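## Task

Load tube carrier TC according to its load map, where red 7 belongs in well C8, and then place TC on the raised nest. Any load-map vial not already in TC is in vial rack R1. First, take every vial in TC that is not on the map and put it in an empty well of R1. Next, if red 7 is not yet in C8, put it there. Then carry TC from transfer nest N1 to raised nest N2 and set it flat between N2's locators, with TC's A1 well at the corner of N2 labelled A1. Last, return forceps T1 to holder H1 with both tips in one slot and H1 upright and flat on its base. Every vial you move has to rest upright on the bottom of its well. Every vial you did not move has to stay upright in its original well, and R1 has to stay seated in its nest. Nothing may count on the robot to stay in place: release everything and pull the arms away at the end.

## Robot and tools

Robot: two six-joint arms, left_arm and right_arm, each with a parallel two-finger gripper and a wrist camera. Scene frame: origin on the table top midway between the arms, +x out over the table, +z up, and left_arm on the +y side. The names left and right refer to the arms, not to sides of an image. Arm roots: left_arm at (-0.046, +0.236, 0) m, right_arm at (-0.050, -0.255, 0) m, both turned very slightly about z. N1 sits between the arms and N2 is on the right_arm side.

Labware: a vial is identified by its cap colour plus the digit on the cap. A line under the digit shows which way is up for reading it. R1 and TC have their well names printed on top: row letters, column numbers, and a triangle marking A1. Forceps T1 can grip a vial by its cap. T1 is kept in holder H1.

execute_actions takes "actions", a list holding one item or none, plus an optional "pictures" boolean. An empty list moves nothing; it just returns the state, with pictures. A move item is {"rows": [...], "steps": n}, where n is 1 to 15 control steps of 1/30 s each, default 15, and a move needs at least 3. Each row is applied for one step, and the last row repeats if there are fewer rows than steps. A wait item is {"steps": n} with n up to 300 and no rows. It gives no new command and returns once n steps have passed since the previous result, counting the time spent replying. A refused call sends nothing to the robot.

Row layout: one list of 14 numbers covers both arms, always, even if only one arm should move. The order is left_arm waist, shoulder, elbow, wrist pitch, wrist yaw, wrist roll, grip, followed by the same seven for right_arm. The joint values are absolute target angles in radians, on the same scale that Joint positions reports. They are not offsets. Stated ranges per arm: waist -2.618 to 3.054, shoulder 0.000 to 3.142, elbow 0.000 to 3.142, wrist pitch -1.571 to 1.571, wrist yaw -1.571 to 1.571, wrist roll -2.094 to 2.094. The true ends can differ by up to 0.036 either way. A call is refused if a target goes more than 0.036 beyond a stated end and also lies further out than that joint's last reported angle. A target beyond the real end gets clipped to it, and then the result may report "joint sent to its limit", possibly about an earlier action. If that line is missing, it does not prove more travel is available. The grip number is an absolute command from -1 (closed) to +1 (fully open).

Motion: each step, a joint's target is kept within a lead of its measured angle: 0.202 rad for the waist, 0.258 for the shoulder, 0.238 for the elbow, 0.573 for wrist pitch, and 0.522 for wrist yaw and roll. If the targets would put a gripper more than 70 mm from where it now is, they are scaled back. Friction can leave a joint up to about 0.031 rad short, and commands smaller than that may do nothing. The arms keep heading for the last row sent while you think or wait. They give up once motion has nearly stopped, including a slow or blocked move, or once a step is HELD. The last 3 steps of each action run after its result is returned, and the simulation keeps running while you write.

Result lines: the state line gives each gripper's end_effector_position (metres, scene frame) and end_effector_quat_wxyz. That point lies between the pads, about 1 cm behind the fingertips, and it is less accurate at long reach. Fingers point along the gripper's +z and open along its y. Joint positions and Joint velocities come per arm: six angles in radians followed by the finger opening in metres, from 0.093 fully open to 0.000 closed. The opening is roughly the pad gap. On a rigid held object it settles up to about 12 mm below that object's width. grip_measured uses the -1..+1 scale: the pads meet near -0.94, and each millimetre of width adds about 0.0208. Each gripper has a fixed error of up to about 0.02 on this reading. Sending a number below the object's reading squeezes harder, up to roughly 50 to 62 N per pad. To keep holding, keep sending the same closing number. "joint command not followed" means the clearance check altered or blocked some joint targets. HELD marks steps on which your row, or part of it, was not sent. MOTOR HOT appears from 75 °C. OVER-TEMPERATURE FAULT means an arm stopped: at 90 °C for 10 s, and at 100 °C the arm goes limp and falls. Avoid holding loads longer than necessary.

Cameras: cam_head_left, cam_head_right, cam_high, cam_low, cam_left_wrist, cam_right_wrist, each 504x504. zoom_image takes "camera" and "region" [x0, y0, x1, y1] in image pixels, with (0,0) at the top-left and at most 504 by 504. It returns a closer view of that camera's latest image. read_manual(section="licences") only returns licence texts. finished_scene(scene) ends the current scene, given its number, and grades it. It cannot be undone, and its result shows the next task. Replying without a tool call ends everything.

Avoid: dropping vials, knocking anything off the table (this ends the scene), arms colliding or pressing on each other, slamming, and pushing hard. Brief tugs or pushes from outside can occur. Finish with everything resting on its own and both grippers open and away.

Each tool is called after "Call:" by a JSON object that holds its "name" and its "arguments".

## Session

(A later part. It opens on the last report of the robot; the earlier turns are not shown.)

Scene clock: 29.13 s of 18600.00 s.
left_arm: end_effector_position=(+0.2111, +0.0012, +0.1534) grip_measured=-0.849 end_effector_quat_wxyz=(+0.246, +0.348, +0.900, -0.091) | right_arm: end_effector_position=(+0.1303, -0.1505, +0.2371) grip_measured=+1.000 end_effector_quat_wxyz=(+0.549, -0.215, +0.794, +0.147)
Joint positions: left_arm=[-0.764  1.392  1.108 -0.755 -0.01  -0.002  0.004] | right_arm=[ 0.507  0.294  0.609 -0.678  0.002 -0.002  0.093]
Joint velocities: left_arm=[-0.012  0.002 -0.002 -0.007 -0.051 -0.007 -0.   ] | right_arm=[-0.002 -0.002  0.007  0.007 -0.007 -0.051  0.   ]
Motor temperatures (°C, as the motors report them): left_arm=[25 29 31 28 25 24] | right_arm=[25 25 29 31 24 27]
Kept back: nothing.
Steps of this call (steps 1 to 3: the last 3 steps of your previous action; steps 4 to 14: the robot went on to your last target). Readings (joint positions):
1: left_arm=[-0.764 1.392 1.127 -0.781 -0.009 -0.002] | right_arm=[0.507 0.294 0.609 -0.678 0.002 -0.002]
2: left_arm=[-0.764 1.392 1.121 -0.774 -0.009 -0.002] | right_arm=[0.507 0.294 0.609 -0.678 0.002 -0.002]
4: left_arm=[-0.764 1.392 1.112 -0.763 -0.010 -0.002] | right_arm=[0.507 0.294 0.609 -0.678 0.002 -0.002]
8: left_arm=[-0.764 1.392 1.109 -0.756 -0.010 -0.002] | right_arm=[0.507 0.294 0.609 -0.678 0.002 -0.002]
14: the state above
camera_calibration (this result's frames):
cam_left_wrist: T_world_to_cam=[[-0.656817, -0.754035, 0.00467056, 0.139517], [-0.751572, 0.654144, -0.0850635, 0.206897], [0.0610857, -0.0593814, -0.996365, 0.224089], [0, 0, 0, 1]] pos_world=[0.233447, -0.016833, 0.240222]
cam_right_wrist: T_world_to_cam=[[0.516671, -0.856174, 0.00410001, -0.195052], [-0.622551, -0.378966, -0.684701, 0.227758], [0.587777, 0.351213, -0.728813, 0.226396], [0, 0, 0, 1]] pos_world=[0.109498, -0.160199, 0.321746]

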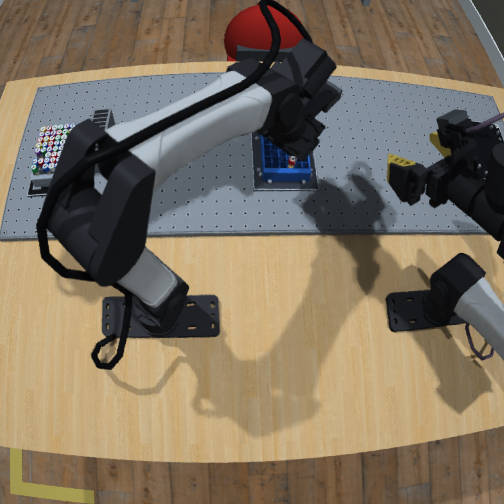

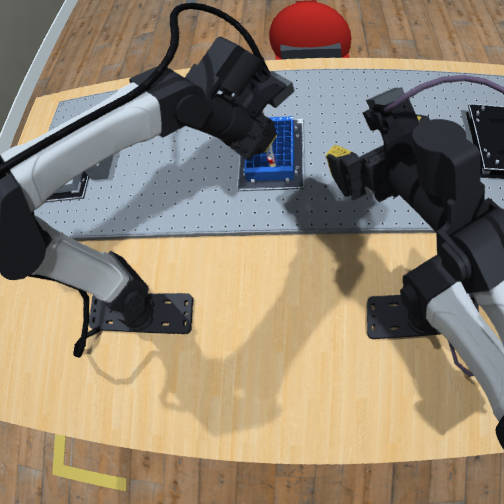

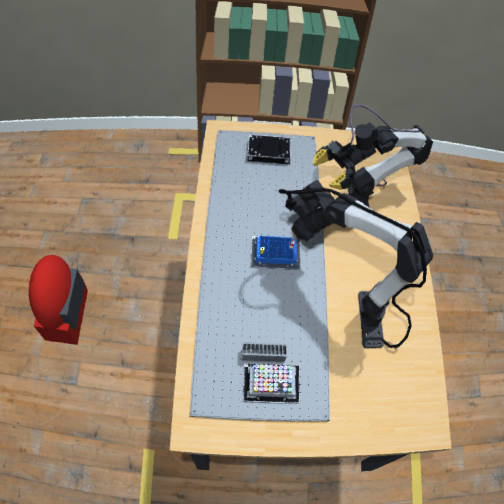

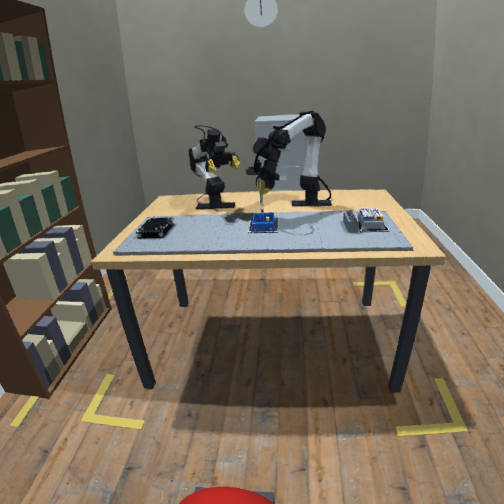

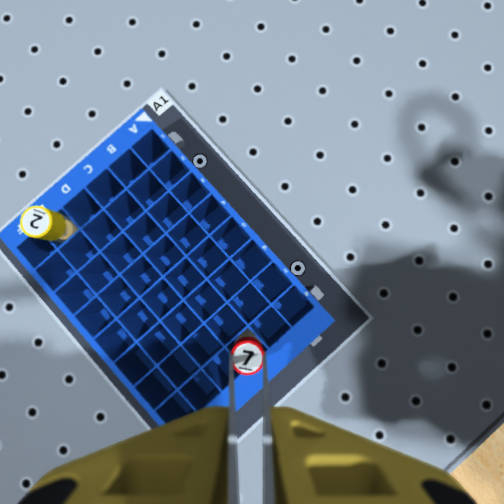

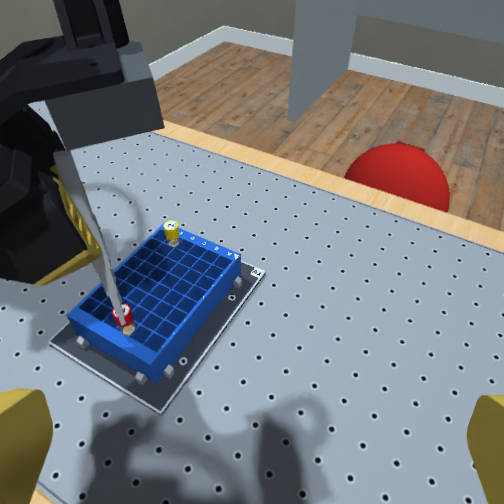

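Call:
{"name": "execute_actions", "arguments": {"actions": [{"rows":[[-0.775,1.38,1.10,-0.74,-0.012,-0.006,-0.745,0.5,0.3,0.6,-0.7,0,0,1]],"steps":8}]}}

Call:
{"name": "execute_actions", "arguments": {"actions": [{"rows":[[-0.775,1.35,1.10,-0.74,-0.012,-0.006,-0.745,0.5,0.3,0.6,-0.7,0,0,1],[-0.775,1.34,1.10,-0.74,-0.012,-0.006,-0.745,0.5,0.3,0.6,-0.7,0,0,1],[-0.775,1.33,1.10,-0.74,-0.012,-0.006,-0.745,0.5,0.3,0.6,-0.7,0,0,1],[-0.775,1.32,1.10,-0.74,-0.012,-0.006,-0.745,0.5,0.3,0.6,-0.7,0,0,1],[-0.775,1.31,1.10,-0.74,-0.012,-0.006,-0.745,0.5,0.3,0.6,-0.7,0,0,1],[-0.775,1.30,1.10,-0.74,-0.012,-0.006,-0.745,0.5,0.3,0.6,-0.7,0,0,1]],"steps":11}]}}

Call:
{"name": "execute_actions", "arguments": {"actions": [{"rows":[[-0.75,1.33,1.15,-0.735,-0.012,-0.006,-0.745,0.5,0.3,0.6,-0.7,0,0,1],[-0.73,1.35,1.175,-0.73,-0.012,-0.006,-0.745,0.5,0.3,0.6,-0.7,0,0,1],[-0.71,1.375,1.20,-0.725,-0.012,-0.006,-0.745,0.5,0.3,0.6,-0.7,0,0,1],[-0.69,1.40,1.225,-0.72,-0.012,-0.006,-0.745,0.5,0.3,0.6,-0.7,0,0,1],[-0.67,1.425,1.25,-0.715,-0.012,-0.006,-0.745,0.5,0.3,0.6,-0.7,0,0,1],[-0.65,1.45,1.275,-0.71,-0.012,-0.006,-0.745,0.5,0.3,0.6,-0.7,0,0,1],[-0.63,1.475,1.30,-0.71,-0.012,-0.006,-0.745,0.5,0.3,0.6,-0.7,0,0,1],[-0.61,1.50,1.32,-0.71,-0.012,-0.006,-0.745,0.5,0.3,0.6,-0.7,0,0,1],[-0.59,1.525,1.34,-0.71,-0.012,-0.006,-0.745,0.5,0.3,0.6,-0.7,0,0,1],[-0.57,1.55,1.355,-0.71,-0.012,-0.006,-0.745,0.5,0.3,0.6,-0.7,0,0,1],[-0.555,1.57,1.355,-0.71,-0.012,-0.006,-0.745,0.5,0.3,0.6,-0.7,0,0,1],[-0.545,1.59,1.355,-0.71,-0.012,-0.006,-0.745,0.5,0.3,0.6,-0.7,0,0,1],[-0.545,1.60,1.355,-0.71,-0.012,-0.006,-0.745,0.5,0.3,0.6,-0.7,0,0,1],[-0.545,1.61,1.355,-0.71,-0.012,-0.006,-0.745,0.5,0.3,0.6,-0.7,0,0,1]]}]}}

Call:
{"name": "execute_actions", "arguments": {"actions": [{"steps":14}], "pictures": true}}

Call:
{"name": "zoom_image", "arguments": {"camera": "cam_left_wrist", "region": [180,280,320,420]}}

Scene clock: 29.77 s of 18600.00 s.
left_arm: end_effector_position=(+0.2111, +0.0012, +0.1534) grip_measured=-0.748 end_effector_quat_wxyz=(+0.246, +0.348, +0.900, -0.091) | right_arm: end_effector_position=(+0.1303, -0.1505, +0.2371) grip_measured=+1.000 end_effector_quat_wxyz=(+0.549, -0.215, +0.794, +0.147)
Joint positions: left_arm=[-0.764  1.392  1.108 -0.755 -0.01  -0.002  0.009] | right_arm=[ 0.507  0.294  0.609 -0.678  0.002 -0.002  0.093]
Joint velocities: left_arm=[-0.007 -0.017 -0.017 -0.007  0.022 -0.037  0.001] | right_arm=[-0.002 -0.002  0.007 -0.081  0.007 -0.037  0.   ]
Motor temperatures (°C, as the motors report them): left_arm=[25 29 31 28 25 24] | right_arm=[25 25 29 31 24 27]
Steps of this call (steps 1 to 14: the robot went on to your last target; steps 15 to 19: the first 5 steps of this action). Readings (joint positions):
15: left_arm=[-0.764 1.392 1.108 -0.755 -0.010 -0.002] | right_arm=[0.507 0.294 0.609 -0.678 0.002 -0.002]
16: left_arm=[-0.764 1.392 1.108 -0.755 -0.010 -0.002] | right_arm=[0.507 0.294 0.609 -0.678 0.002 -0.002]
18: left_arm=[-0.764 1.392 1.108 -0.755 -0.010 -0.002] | right_arm=[0.507 0.294 0.609 -0.678 0.002 -0.002]
19: the state above

Scene clock: 30.13 s of 18600.00 s.
left_arm: end_effector_position=(+0.2087, +0.0035, +0.1748) grip_measured=-0.747 end_effector_quat_wxyz=(+0.276, +0.345, +0.891, -0.103) | right_arm: end_effector_position=(+0.1303, -0.1505, +0.2371) grip_measured=+1.000 end_effector_quat_wxyz=(+0.549, -0.215, +0.794, +0.147)
Joint positions: left_arm=[-0.764  1.327  1.108 -0.755 -0.01  -0.002  0.009] | right_arm=[ 0.507  0.294  0.609 -0.678  0.002 -0.002  0.093]
Joint velocities: left_arm=[-0.012 -0.227 -0.002  0.022 -0.007 -0.007  0.   ] | right_arm=[-0.007 -0.002  0.007 -0.022  0.007 -0.051  0.   ]
Motor temperatures (°C, as the motors report them): left_arm=[25 29 31 28 25 24] | right_arm=[25 25 29 32 24 27]
Steps of this call (steps 1 to 3: the last 3 steps of your previous action; steps 4 to 11: the first 8 steps of this action). Readings (joint positions):
4: left_arm=[-0.764 1.391 1.108 -0.755 -0.010 -0.002] | right_arm=[0.507 0.294 0.609 -0.678 0.002 -0.002]
5: left_arm=[-0.764 1.387 1.108 -0.755 -0.010 -0.002] | right_arm=[0.507 0.294 0.609 -0.678 0.002 -0.002]
7: left_arm=[-0.764 1.371 1.108 -0.755 -0.010 -0.002] | right_arm=[0.507 0.294 0.609 -0.678 0.002 -0.002]
11: the state above

Scene clock: 30.63 s of 18600.00 s.
left_arm: end_effector_position=(+0.3011, +0.0197, +0.1962) grip_measured=-0.747 end_effector_quat_wxyz=(+0.310, +0.259, +0.911, -0.085) | right_arm: end_effector_position=(+0.1303, -0.1505, +0.2371) grip_measured=+1.000 end_effector_quat_wxyz=(+0.549, -0.215, +0.794, +0.147)
Joint positions: left_arm=[-0.58   1.53   1.334 -0.72  -0.008 -0.002  0.009] | right_arm=[ 0.507  0.294  0.609 -0.678  0.002 -0.002  0.093]
Joint velocities: left_arm=[ 0.471  0.623  0.193  0.081  0.022  0.007 -0.   ] | right_arm=[-0.012 -0.007 -0.012 -0.022 -0.007 -0.007  0.   ]
Motor temperatures (°C, as the motors report them): left_arm=[25 29 31 28 25 24] | right_arm=[25 25 29 32 24 27]
Steps of this call (steps 1 to 3: the last 3 steps of your previous action; steps 4 to 15: the first 12 steps of this action). Readings (joint positions):
4: left_arm=[-0.764 1.317 1.110 -0.755 -0.010 -0.002] | right_arm=[0.507 0.294 0.609 -0.678 0.002 -0.002]
5: left_arm=[-0.761 1.320 1.117 -0.757 -0.009 -0.002] | right_arm=[0.507 0.294 0.609 -0.678 0.002 -0.002]
7: left_arm=[-0.740 1.342 1.156 -0.758 -0.008 -0.002] | right_arm=[0.507 0.294 0.609 -0.678 0.002 -0.002]
11: left_arm=[-0.659 1.432 1.265 -0.740 -0.008 -0.002] | right_arm=[0.507 0.294 0.609 -0.678 0.002 -0.002]
15: the state above

Scene clock: 31.10 s of 18600.00 s.
left_arm: end_effector_position=(+0.3139, +0.0274, +0.1676) grip_measured=-0.747 end_effector_quat_wxyz=(+0.280, +0.248, +0.925, -0.071) | right_arm: end_effector_position=(+0.1303, -0.1505, +0.2371) grip_measured=+1.000 end_effector_quat_wxyz=(+0.549, -0.215, +0.794, +0.147)
Joint positions: left_arm=[-0.549  1.609  1.338 -0.716 -0.011 -0.002  0.009] | right_arm=[ 0.507  0.294  0.609 -0.678  0.002 -0.002  0.093]
Joint velocities: left_arm=[-0.017 -0.002 -0.022 -0.037  0.051  0.007 -0.   ] | right_arm=[-0.007  0.007 -0.002 -0.022  0.037  0.007  0.   ]
Motor temperatures (°C, as the motors report them): left_arm=[25 29 31 28 25 24] | right_arm=[25 25 29 32 24 27]
Kept back: nothing.
Steps of this call (steps 1 to 3: the last 3 steps of your previous action; steps 4 to 14: the robot went on to your last target). Readings (joint positions):
1: left_arm=[-0.565 1.550 1.338 -0.716 -0.009 -0.002] | right_arm=[0.507 0.294 0.609 -0.678 0.002 -0.002]
2: left_arm=[-0.555 1.568 1.338 -0.716 -0.010 -0.002] | right_arm=[0.507 0.294 0.609 -0.678 0.002 -0.002]
4: left_arm=[-0.549 1.597 1.338 -0.716 -0.011 -0.002] | right_arm=[0.507 0.294 0.609 -0.678 0.002 -0.002]
8: left_arm=[-0.549 1.609 1.338 -0.716 -0.011 -0.002] | right_arm=[0.507 0.294 0.609 -0.678 0.002 -0.002]
14: the state above
camera_calibration (this result's frames):
cam_left_wrist: T_world_to_cam=[[-0.480719, -0.87686, 0.00512957, 0.17468], [-0.86885, 0.475523, -0.137759, 0.318744], [0.118356, -0.0706801, -0.990453, 0.214934], [0, 0, 0, 1]] pos_world=[0.335475, 0.0167912, 0.255896]
cam_right_wrist: T_world_to_cam=[[0.516671, -0.856174, 0.00410001, -0.195052], [-0.622551, -0.378966, -0.684701, 0.227758], [0.587777, 0.351213, -0.728813, 0.226396], [0, 0, 0, 1]] pos_world=[0.109498, -0.160199, 0.321746]

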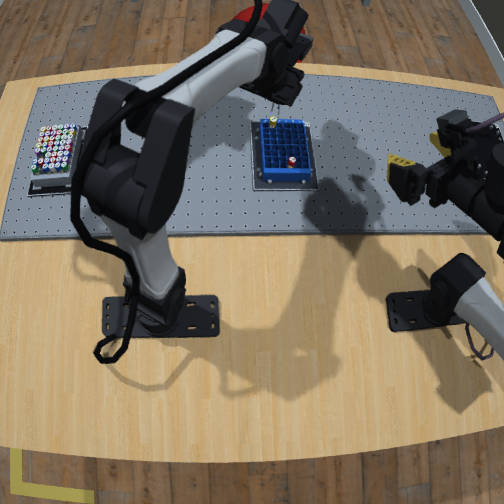

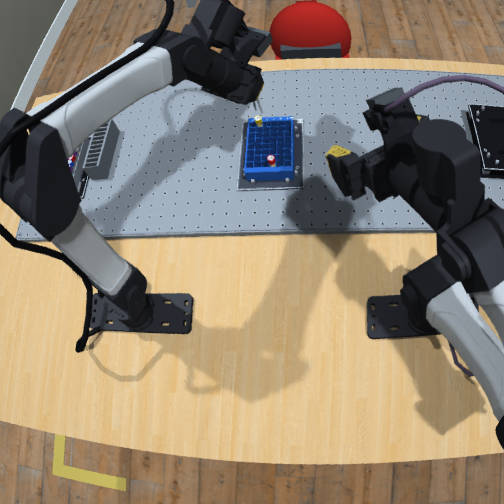

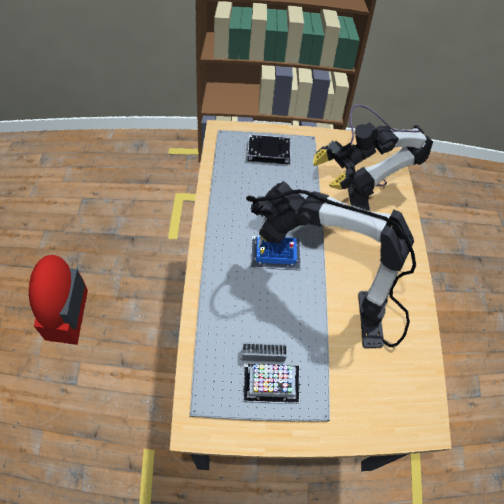

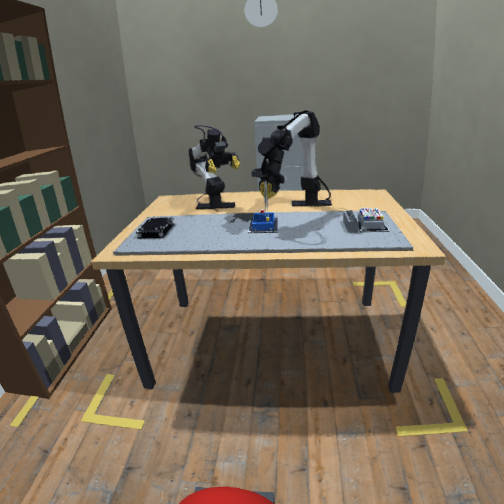

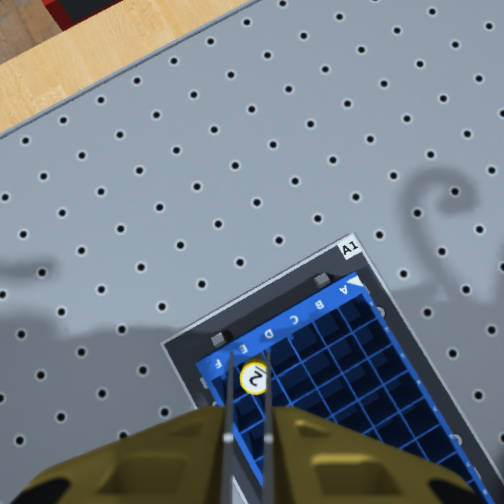

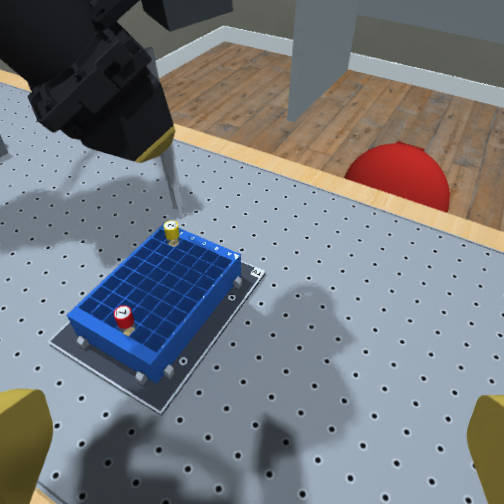

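Region (180, 280, 320, 420) of cam_left_wrist's 504x504 image, scaled by 3.600, with more detail than that image has.

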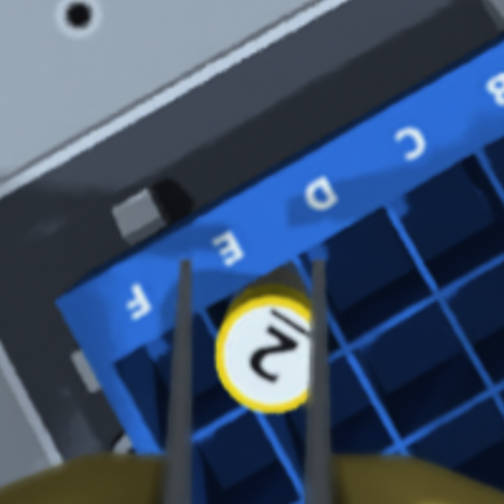

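Call:
{"name": "execute_actions", "arguments": {"actions": [{"rows":[[-0.566,1.60,1.345,-0.752,-0.012,-0.006,-0.745,0.5,0.3,0.6,-0.7,0,0,1]]}]}}

Call:
{"name": "execute_actions", "arguments": {"actions": [{"steps":8}], "pictures": true}}

Call:
{"name": "zoom_image", "arguments": {"camera": "cam_left_wrist", "region": [180,280,320,420]}}

Scene clock: 31.60 s of 18600.00 s.
left_arm: end_effector_position=(+0.3095, +0.0299, +0.1644) grip_measured=-0.747 end_effector_quat_wxyz=(+0.268, +0.249, +0.928, -0.067) | right_arm: end_effector_position=(+0.1303, -0.1505, +0.2371) grip_measured=+1.000 end_effector_quat_wxyz=(+0.549, -0.215, +0.794, +0.147)
Joint positions: left_arm=[-0.549  1.609  1.338 -0.74  -0.011 -0.002  0.009] | right_arm=[ 0.507  0.294  0.609 -0.678  0.002 -0.002  0.093]
Joint velocities: left_arm=[-0.002 -0.017 -0.007 -0.022  0.007  0.081  0.   ] | right_arm=[-0.012 -0.022 -0.002  0.037 -0.022 -0.022  0.   ]
Motor temperatures (°C, as the motors report them): left_arm=[25 29 31 28 25 24] | right_arm=[25 25 29 32 24 27]
Steps of this call (steps 1 to 3: the robot went on to your last target; steps 4 to 15: the first 12 steps of this action). Readings (joint positions):
4: left_arm=[-0.549 1.609 1.338 -0.718 -0.011 -0.002] | right_arm=[0.507 0.294 0.609 -0.678 0.002 -0.002]
5: left_arm=[-0.549 1.609 1.338 -0.722 -0.011 -0.002] | right_arm=[0.507 0.294 0.609 -0.678 0.002 -0.002]
7: left_arm=[-0.549 1.609 1.338 -0.730 -0.011 -0.002] | right_arm=[0.507 0.294 0.609 -0.678 0.002 -0.002]
11: left_arm=[-0.549 1.609 1.338 -0.738 -0.011 -0.002] | right_arm=[0.507 0.294 0.609 -0.678 0.002 -0.002]
15: the state above

Scene clock: 31.87 s of 18600.00 s.
left_arm: end_effector_position=(+0.3092, +0.0301, +0.1642) grip_measured=-0.747 end_effector_quat_wxyz=(+0.267, +0.249, +0.929, -0.067) | right_arm: end_effector_position=(+0.1303, -0.1505, +0.2371) grip_measured=+1.000 end_effector_quat_wxyz=(+0.549, -0.215, +0.794, +0.147)
Joint positions: left_arm=[-0.549  1.609  1.338 -0.742 -0.011 -0.002  0.009] | right_arm=[ 0.507  0.294  0.609 -0.678  0.002 -0.002  0.093]
Joint velocities: left_arm=[ 0.002  0.002 -0.002  0.051 -0.066 -0.007 -0.001] | right_arm=[ 0.002 -0.012  0.002 -0.007 -0.007  0.007  0.   ]
Motor temperatures (°C, as the motors report them): left_arm=[25 29 31 28 25 24] | right_arm=[25 25 29 32 24 27]
Kept back: nothing.
Steps of this call (steps 1 to 3: the last 3 steps of your previous action; steps 4 to 8: the robot went on to your last target). Readings (joint positions):
1: left_arm=[-0.549 1.609 1.338 -0.741 -0.011 -0.002] | right_arm=[0.507 0.294 0.609 -0.678 0.002 -0.002]
2: left_arm=[-0.549 1.609 1.338 -0.741 -0.011 -0.002] | right_arm=[0.507 0.294 0.609 -0.678 0.002 -0.002]
4: left_arm=[-0.549 1.609 1.338 -0.742 -0.011 -0.002] | right_arm=[0.507 0.294 0.609 -0.678 0.002 -0.002]
8: the state above
camera_calibration (this result's frames):
cam_left_wrist: T_world_to_cam=[[-0.480611, -0.876923, 0.00441383, 0.174929], [-0.871685, 0.477178, -0.111653, 0.309497], [0.0958051, -0.0575092, -0.993737, 0.219371], [0, 0, 0, 1]] pos_world=[0.33284, 0.0183298, 0.251782]
cam_right_wrist: T_world_to_cam=[[0.516671, -0.856174, 0.00410001, -0.195052], [-0.622551, -0.378966, -0.684701, 0.227758], [0.587777, 0.351213, -0.728813, 0.226396], [0, 0, 0, 1]] pos_world=[0.109498, -0.160199, 0.321746]

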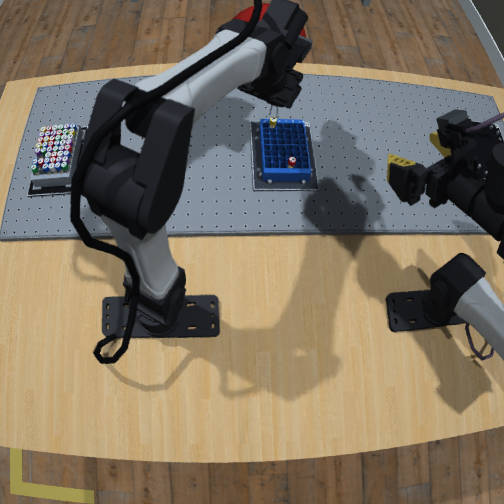

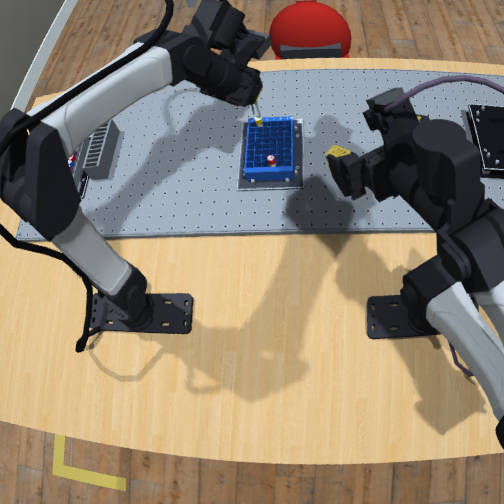

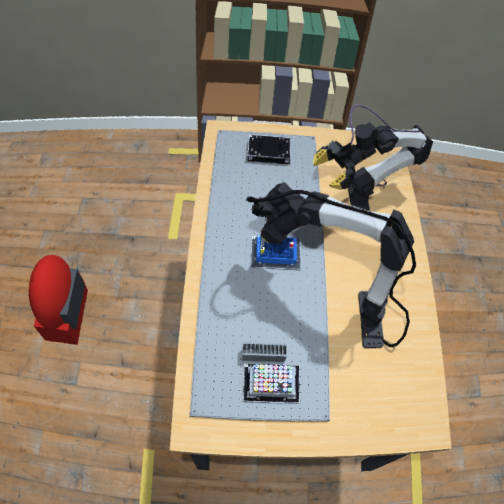

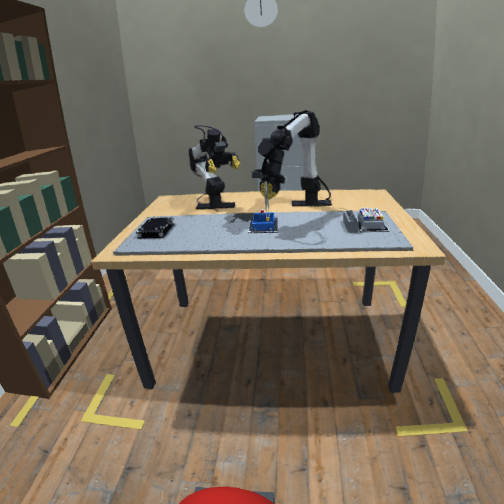

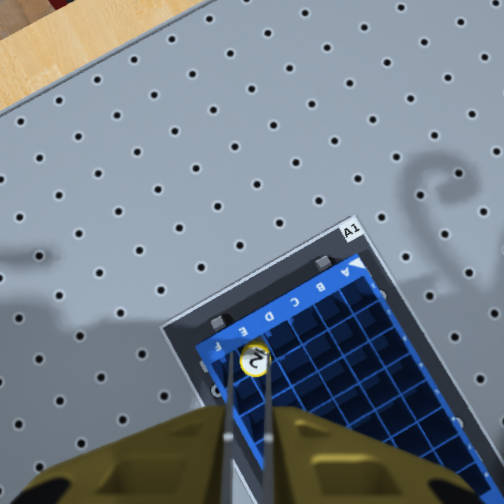

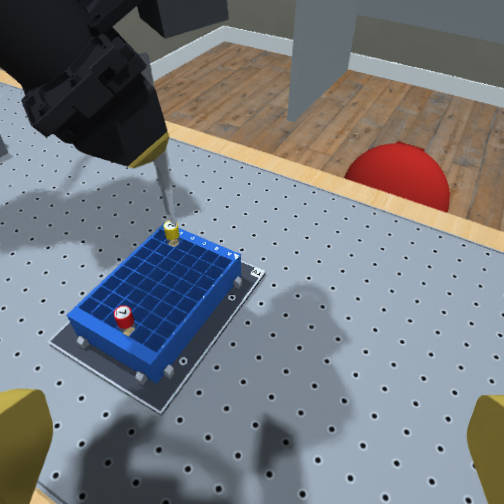

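Region (180, 280, 320, 420) of cam_left_wrist's 504x504 image, scaled by 3.600, with more detail than that image has.

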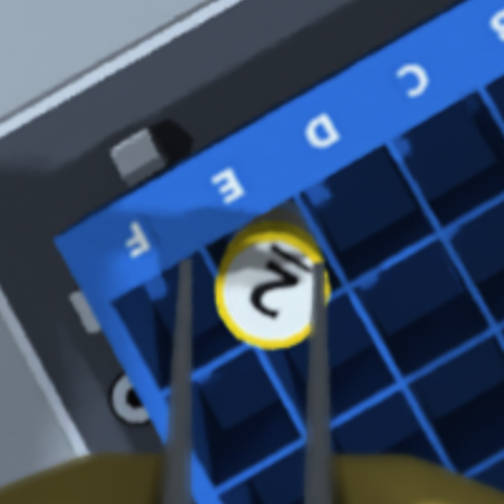

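Use wrist yaw instead (+0.010), then descend.

Call:
{"name": "execute_actions", "arguments": {"actions": [{"rows":[[-0.55,1.60,1.345,-0.755,0.009,-0.006,-0.745,0.5,0.3,0.6,-0.7,0,0,1]]}]}}

Call:
{"name": "execute_actions", "arguments": {"actions": [{"steps":8}], "pictures": true}}

Call:
{"name": "zoom_image", "arguments": {"camera": "cam_left_wrist", "region": [180,280,320,420]}}

Scene clock: 32.37 s of 18600.00 s.
left_arm: end_effector_position=(+0.3079, +0.0289, +0.1638) grip_measured=-0.747 end_effector_quat_wxyz=(+0.265, +0.250, +0.929, -0.071) | right_arm: end_effector_position=(+0.1303, -0.1505, +0.2371) grip_measured=+1.000 end_effector_quat_wxyz=(+0.549, -0.215, +0.794, +0.147)
Joint positions: left_arm=[-0.549  1.609  1.338 -0.745 -0.001 -0.002  0.009] | right_arm=[ 0.507  0.294  0.609 -0.678  0.002 -0.002  0.093]
Joint velocities: left_arm=[ 0.002 -0.012  0.012  0.022  0.037  0.066  0.   ] | right_arm=[-0.007  0.002 -0.012 -0.066 -0.081  0.081  0.   ]
Motor temperatures (°C, as the motors report them): left_arm=[25 29 32 28 25 24] | right_arm=[25 25 29 32 24 27]
Steps of this call (steps 1 to 3: the robot went on to your last target; steps 4 to 15: the first 12 steps of this action). Readings (joint positions):
4: left_arm=[-0.549 1.609 1.338 -0.742 -0.010 -0.002] | right_arm=[0.507 0.294 0.609 -0.678 0.002 -0.002]
5: left_arm=[-0.549 1.609 1.338 -0.743 -0.008 -0.002] | right_arm=[0.507 0.294 0.609 -0.678 0.002 -0.002]
7: left_arm=[-0.549 1.609 1.338 -0.744 -0.005 -0.002] | right_arm=[0.507 0.294 0.609 -0.678 0.002 -0.002]
11: left_arm=[-0.549 1.609 1.338 -0.744 -0.002 -0.002] | right_arm=[0.507 0.294 0.609 -0.678 0.002 -0.002]
15: the state above

Scene clock: 32.63 s of 18600.00 s.
left_arm: end_effector_position=(+0.3079, +0.0288, +0.1638) grip_measured=-0.747 end_effector_quat_wxyz=(+0.265, +0.250, +0.929, -0.072) | right_arm: end_effector_position=(+0.1303, -0.1505, +0.2371) grip_measured=+1.000 end_effector_quat_wxyz=(+0.549, -0.215, +0.794, +0.147)
Joint positions: left_arm=[-0.549  1.609  1.338 -0.745 -0.    -0.002  0.009] | right_arm=[ 0.507  0.294  0.609 -0.678  0.002 -0.002  0.093]
Joint velocities: left_arm=[ 0.002  0.017  0.002  0.007 -0.095 -0.022 -0.   ] | right_arm=[ 0.002 -0.007 -0.017 -0.051 -0.007 -0.066  0.   ]
Motor temperatures (°C, as the motors report them): left_arm=[25 29 32 28 25 24] | right_arm=[25 25 29 32 24 27]
Kept back: nothing.
Steps of this call (steps 1 to 3: the last 3 steps of your previous action; steps 4 to 8: the robot went on to your last target). Readings (joint positions):
1: left_arm=[-0.549 1.609 1.338 -0.745 -0.001 -0.002] | right_arm=[0.507 0.294 0.609 -0.678 0.002 -0.002]
2: left_arm=[-0.549 1.609 1.338 -0.745 -0.001 -0.002] | right_arm=[0.507 0.294 0.609 -0.678 0.002 -0.002]
4: left_arm=[-0.549 1.609 1.338 -0.745 -0.000 -0.002] | right_arm=[0.507 0.294 0.609 -0.678 0.002 -0.002]
8: the state above
camera_calibration (this result's frames):
cam_left_wrist: T_world_to_cam=[[-0.485495, -0.874136, 0.0134109, 0.173097], [-0.869736, 0.481382, -0.108771, 0.307675], [0.0886249, -0.0644717, -0.993976, 0.221531], [0, 0, 0, 1]] pos_world=[0.332, 0.0174835, 0.251341]
cam_right_wrist: T_world_to_cam=[[0.516671, -0.856174, 0.00410001, -0.195052], [-0.622551, -0.378966, -0.684701, 0.227758], [0.587777, 0.351213, -0.728813, 0.226396], [0, 0, 0, 1]] pos_world=[0.109498, -0.160199, 0.321746]

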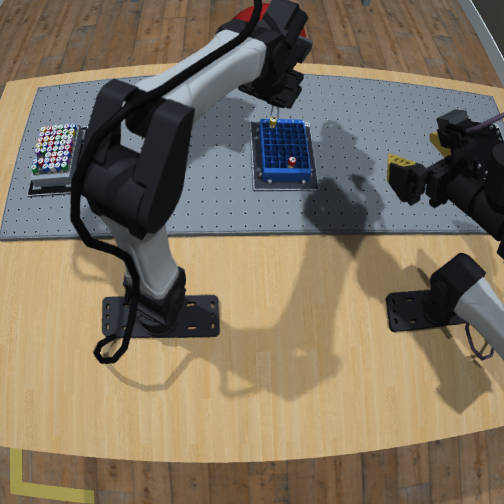

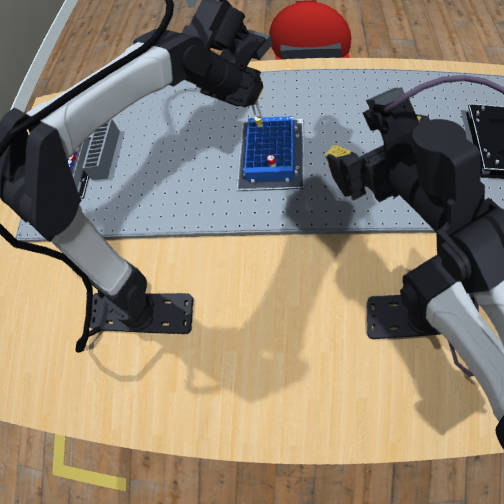

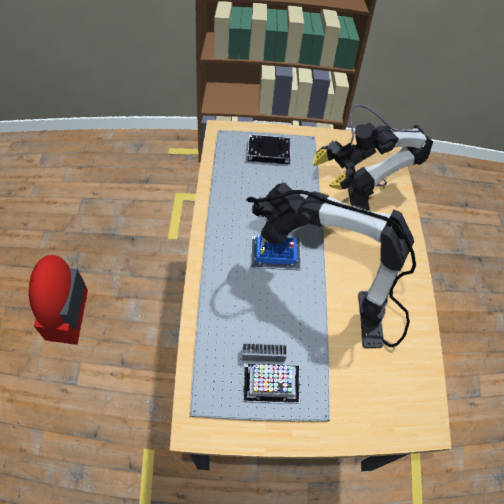

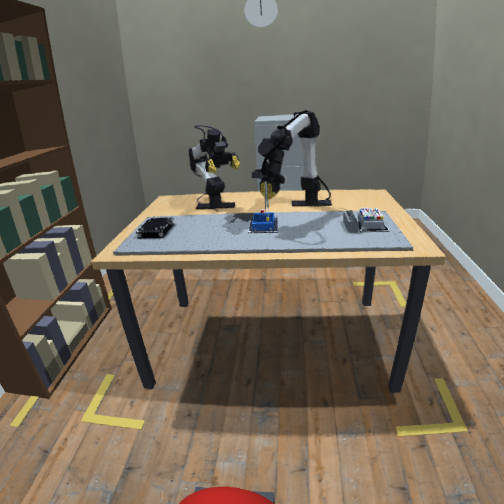

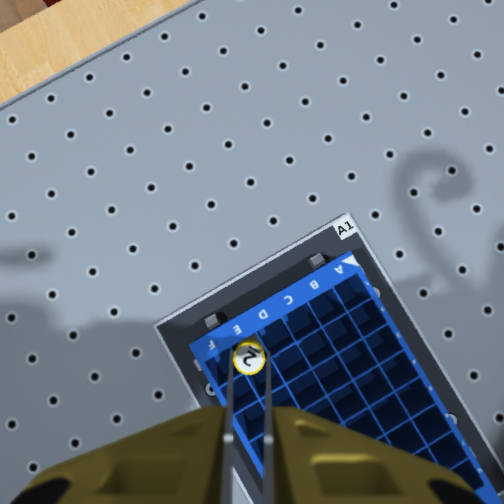

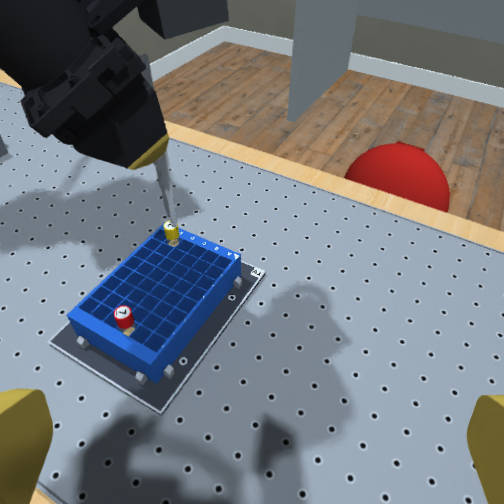

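Region (180, 280, 320, 420) of cam_left_wrist's 504x504 image, scaled by 3.600, with more detail than that image has.

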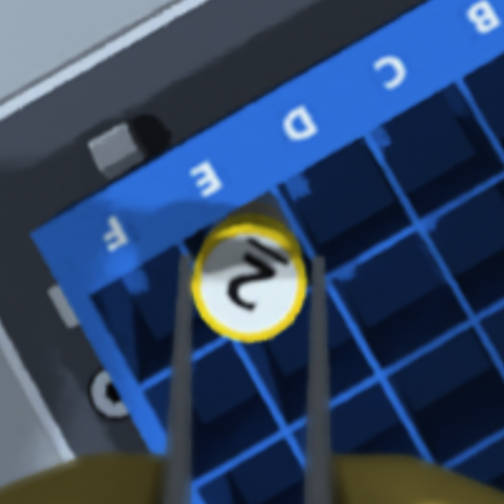

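Call:
{"name": "execute_actions", "arguments": {"actions": [{"rows":[[-0.55,1.62,1.345,-0.755,0.0,-0.006,-0.745,0.5,0.3,0.6,-0.7,0,0,1],[-0.55,1.625,1.345,-0.755,0.0,-0.006,-0.745,0.5,0.3,0.6,-0.7,0,0,1],[-0.55,1.63,1.345,-0.755,0.0,-0.006,-0.745,0.5,0.3,0.6,-0.7,0,0,1],[-0.55,1.635,1.345,-0.755,0.0,-0.006,-0.745,0.5,0.3,0.6,-0.7,0,0,1],[-0.55,1.64,1.345,-0.755,0.0,-0.006,-0.745,0.5,0.3,0.6,-0.7,0,0,1],[-0.55,1.645,1.345,-0.755,0.0,-0.006,-0.745,0.5,0.3,0.6,-0.7,0,0,1],[-0.55,1.65,1.345,-0.755,0.0,-0.006,-0.745,0.5,0.3,0.6,-0.7,0,0,1]]}]}}

Call:
{"name": "execute_actions", "arguments": {"actions": [{"steps":6}], "pictures": true}}

Call:
{"name": "zoom_image", "arguments": {"camera": "cam_right_wrist", "region": [120,180,220,280]}}

Scene clock: 33.20 s of 18600.00 s.
left_arm: end_effector_position=(+0.3086, +0.0284, +0.1524) grip_measured=-0.747 end_effector_quat_wxyz=(+0.251, +0.251, +0.932, -0.068) | right_arm: end_effector_position=(+0.1303, -0.1505, +0.2371) grip_measured=+1.000 end_effector_quat_wxyz=(+0.549, -0.215, +0.794, +0.147)
Joint positions: left_arm=[-0.549  1.637  1.338 -0.747 -0.    -0.002  0.009] | right_arm=[ 0.507  0.294  0.609 -0.678  0.002 -0.002  0.093]
Joint velocities: left_arm=[ 0.007  0.042 -0.002  0.022 -0.051  0.037  0.   ] | right_arm=[ 0.002  0.012 -0.002  0.051  0.037  0.022  0.   ]
Motor temperatures (°C, as the motors report them): left_arm=[25 29 32 28 25 24] | right_arm=[25 25 29 32 24 27]
Steps of this call (steps 1 to 5: the robot went on to your last target; steps 6 to 17: the first 12 steps of this action). Readings (joint positions):
6: left_arm=[-0.549 1.609 1.338 -0.745 -0.000 -0.002] | right_arm=[0.507 0.294 0.609 -0.678 0.002 -0.002]
7: left_arm=[-0.549 1.609 1.338 -0.745 -0.000 -0.002] | right_arm=[0.507 0.294 0.609 -0.678 0.002 -0.002]
9: left_arm=[-0.549 1.609 1.338 -0.745 -0.000 -0.002] | right_arm=[0.507 0.294 0.609 -0.678 0.002 -0.002]
13: left_arm=[-0.549 1.622 1.338 -0.745 -0.000 -0.002] | right_arm=[0.507 0.294 0.609 -0.678 0.002 -0.002]
17: the state above

Scene clock: 33.40 s of 18600.00 s.
left_arm: end_effector_position=(+0.3086, +0.0284, +0.1522) grip_measured=-0.747 end_effector_quat_wxyz=(+0.250, +0.251, +0.933, -0.068) | right_arm: end_effector_position=(+0.1303, -0.1505, +0.2371) grip_measured=+1.000 end_effector_quat_wxyz=(+0.549, -0.215, +0.794, +0.147)
Joint positions: left_arm=[-0.549  1.638  1.338 -0.747 -0.    -0.002  0.009] | right_arm=[ 0.507  0.294  0.609 -0.678  0.002 -0.002  0.093]
Joint velocities: left_arm=[-0.007  0.007  0.002 -0.051 -0.051  0.066 -0.001] | right_arm=[-0.012  0.002 -0.007  0.022 -0.007 -0.081  0.   ]
Motor temperatures (°C, as the motors report them): left_arm=[25 30 32 28 25 24] | right_arm=[25 25 29 32 24 27]
Kept back: nothing.
Steps of this call (steps 1 to 3: the last 3 steps of your previous action; steps 4 to 6: the robot went on to your last target). Readings (joint positions):
1: left_arm=[-0.549 1.638 1.338 -0.747 -0.000 -0.002] | right_arm=[0.507 0.294 0.609 -0.678 0.002 -0.002]
2: left_arm=[-0.549 1.638 1.338 -0.747 -0.000 -0.002] | right_arm=[0.507 0.294 0.609 -0.678 0.002 -0.002]
4: left_arm=[-0.549 1.638 1.338 -0.747 -0.000 -0.002] | right_arm=[0.507 0.294 0.609 -0.678 0.002 -0.002]
6: the state above
camera_calibration (this result's frames):
cam_left_wrist: T_world_to_cam=[[-0.485142, -0.874343, 0.0127278, 0.173236], [-0.872253, 0.482853, -0.0776357, 0.303218], [0.0617345, -0.0487662, -0.996901, 0.218202], [0, 0, 0, 1]] pos_world=[0.335056, 0.0156986, 0.238862]
cam_right_wrist: T_world_to_cam=[[0.516671, -0.856174, 0.00410001, -0.195052], [-0.622551, -0.378966, -0.684701, 0.227758], [0.587777, 0.351213, -0.728813, 0.226396], [0, 0, 0, 1]] pos_world=[0.109498, -0.160199, 0.321746]

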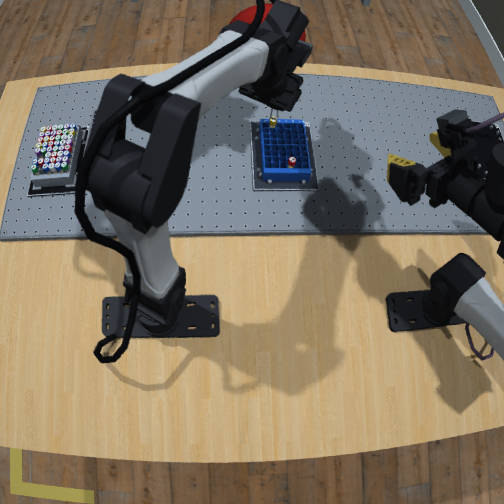

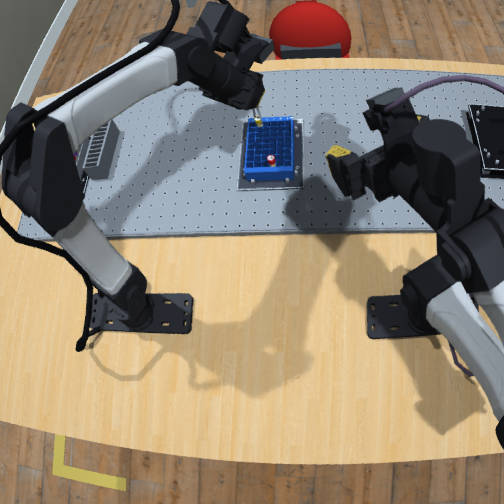

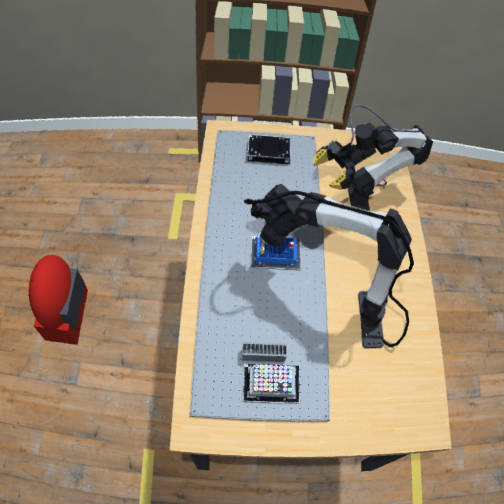

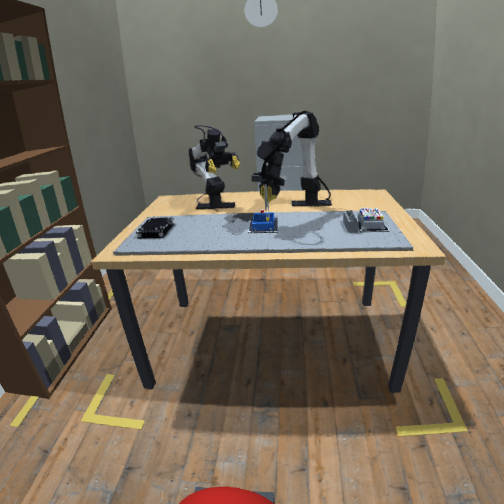

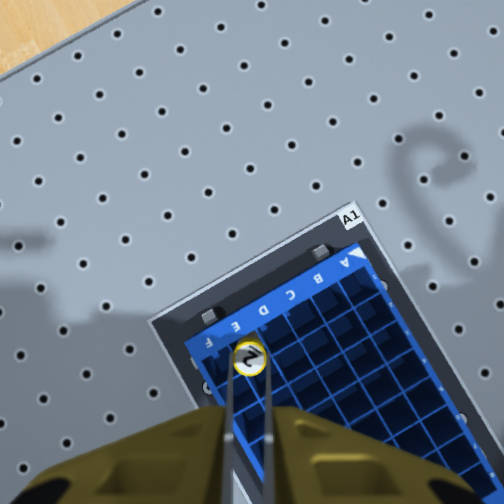

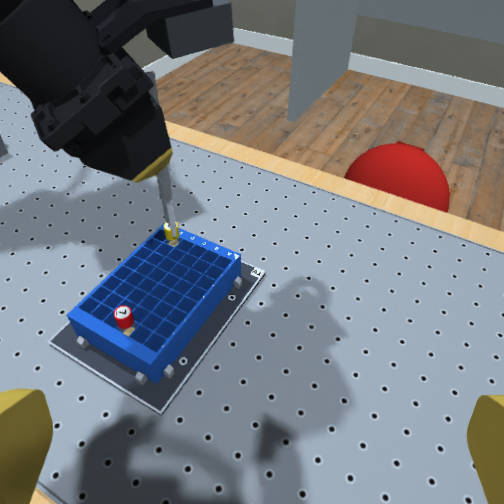

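Region (120, 180, 220, 280) of cam_right_wrist's 504x504 image, scaled by 5.040, with more detail than that image has.

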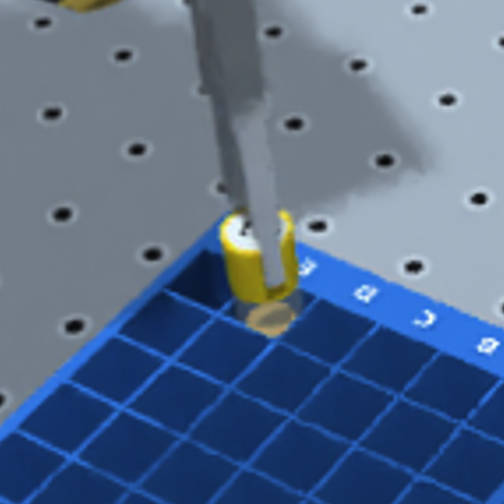

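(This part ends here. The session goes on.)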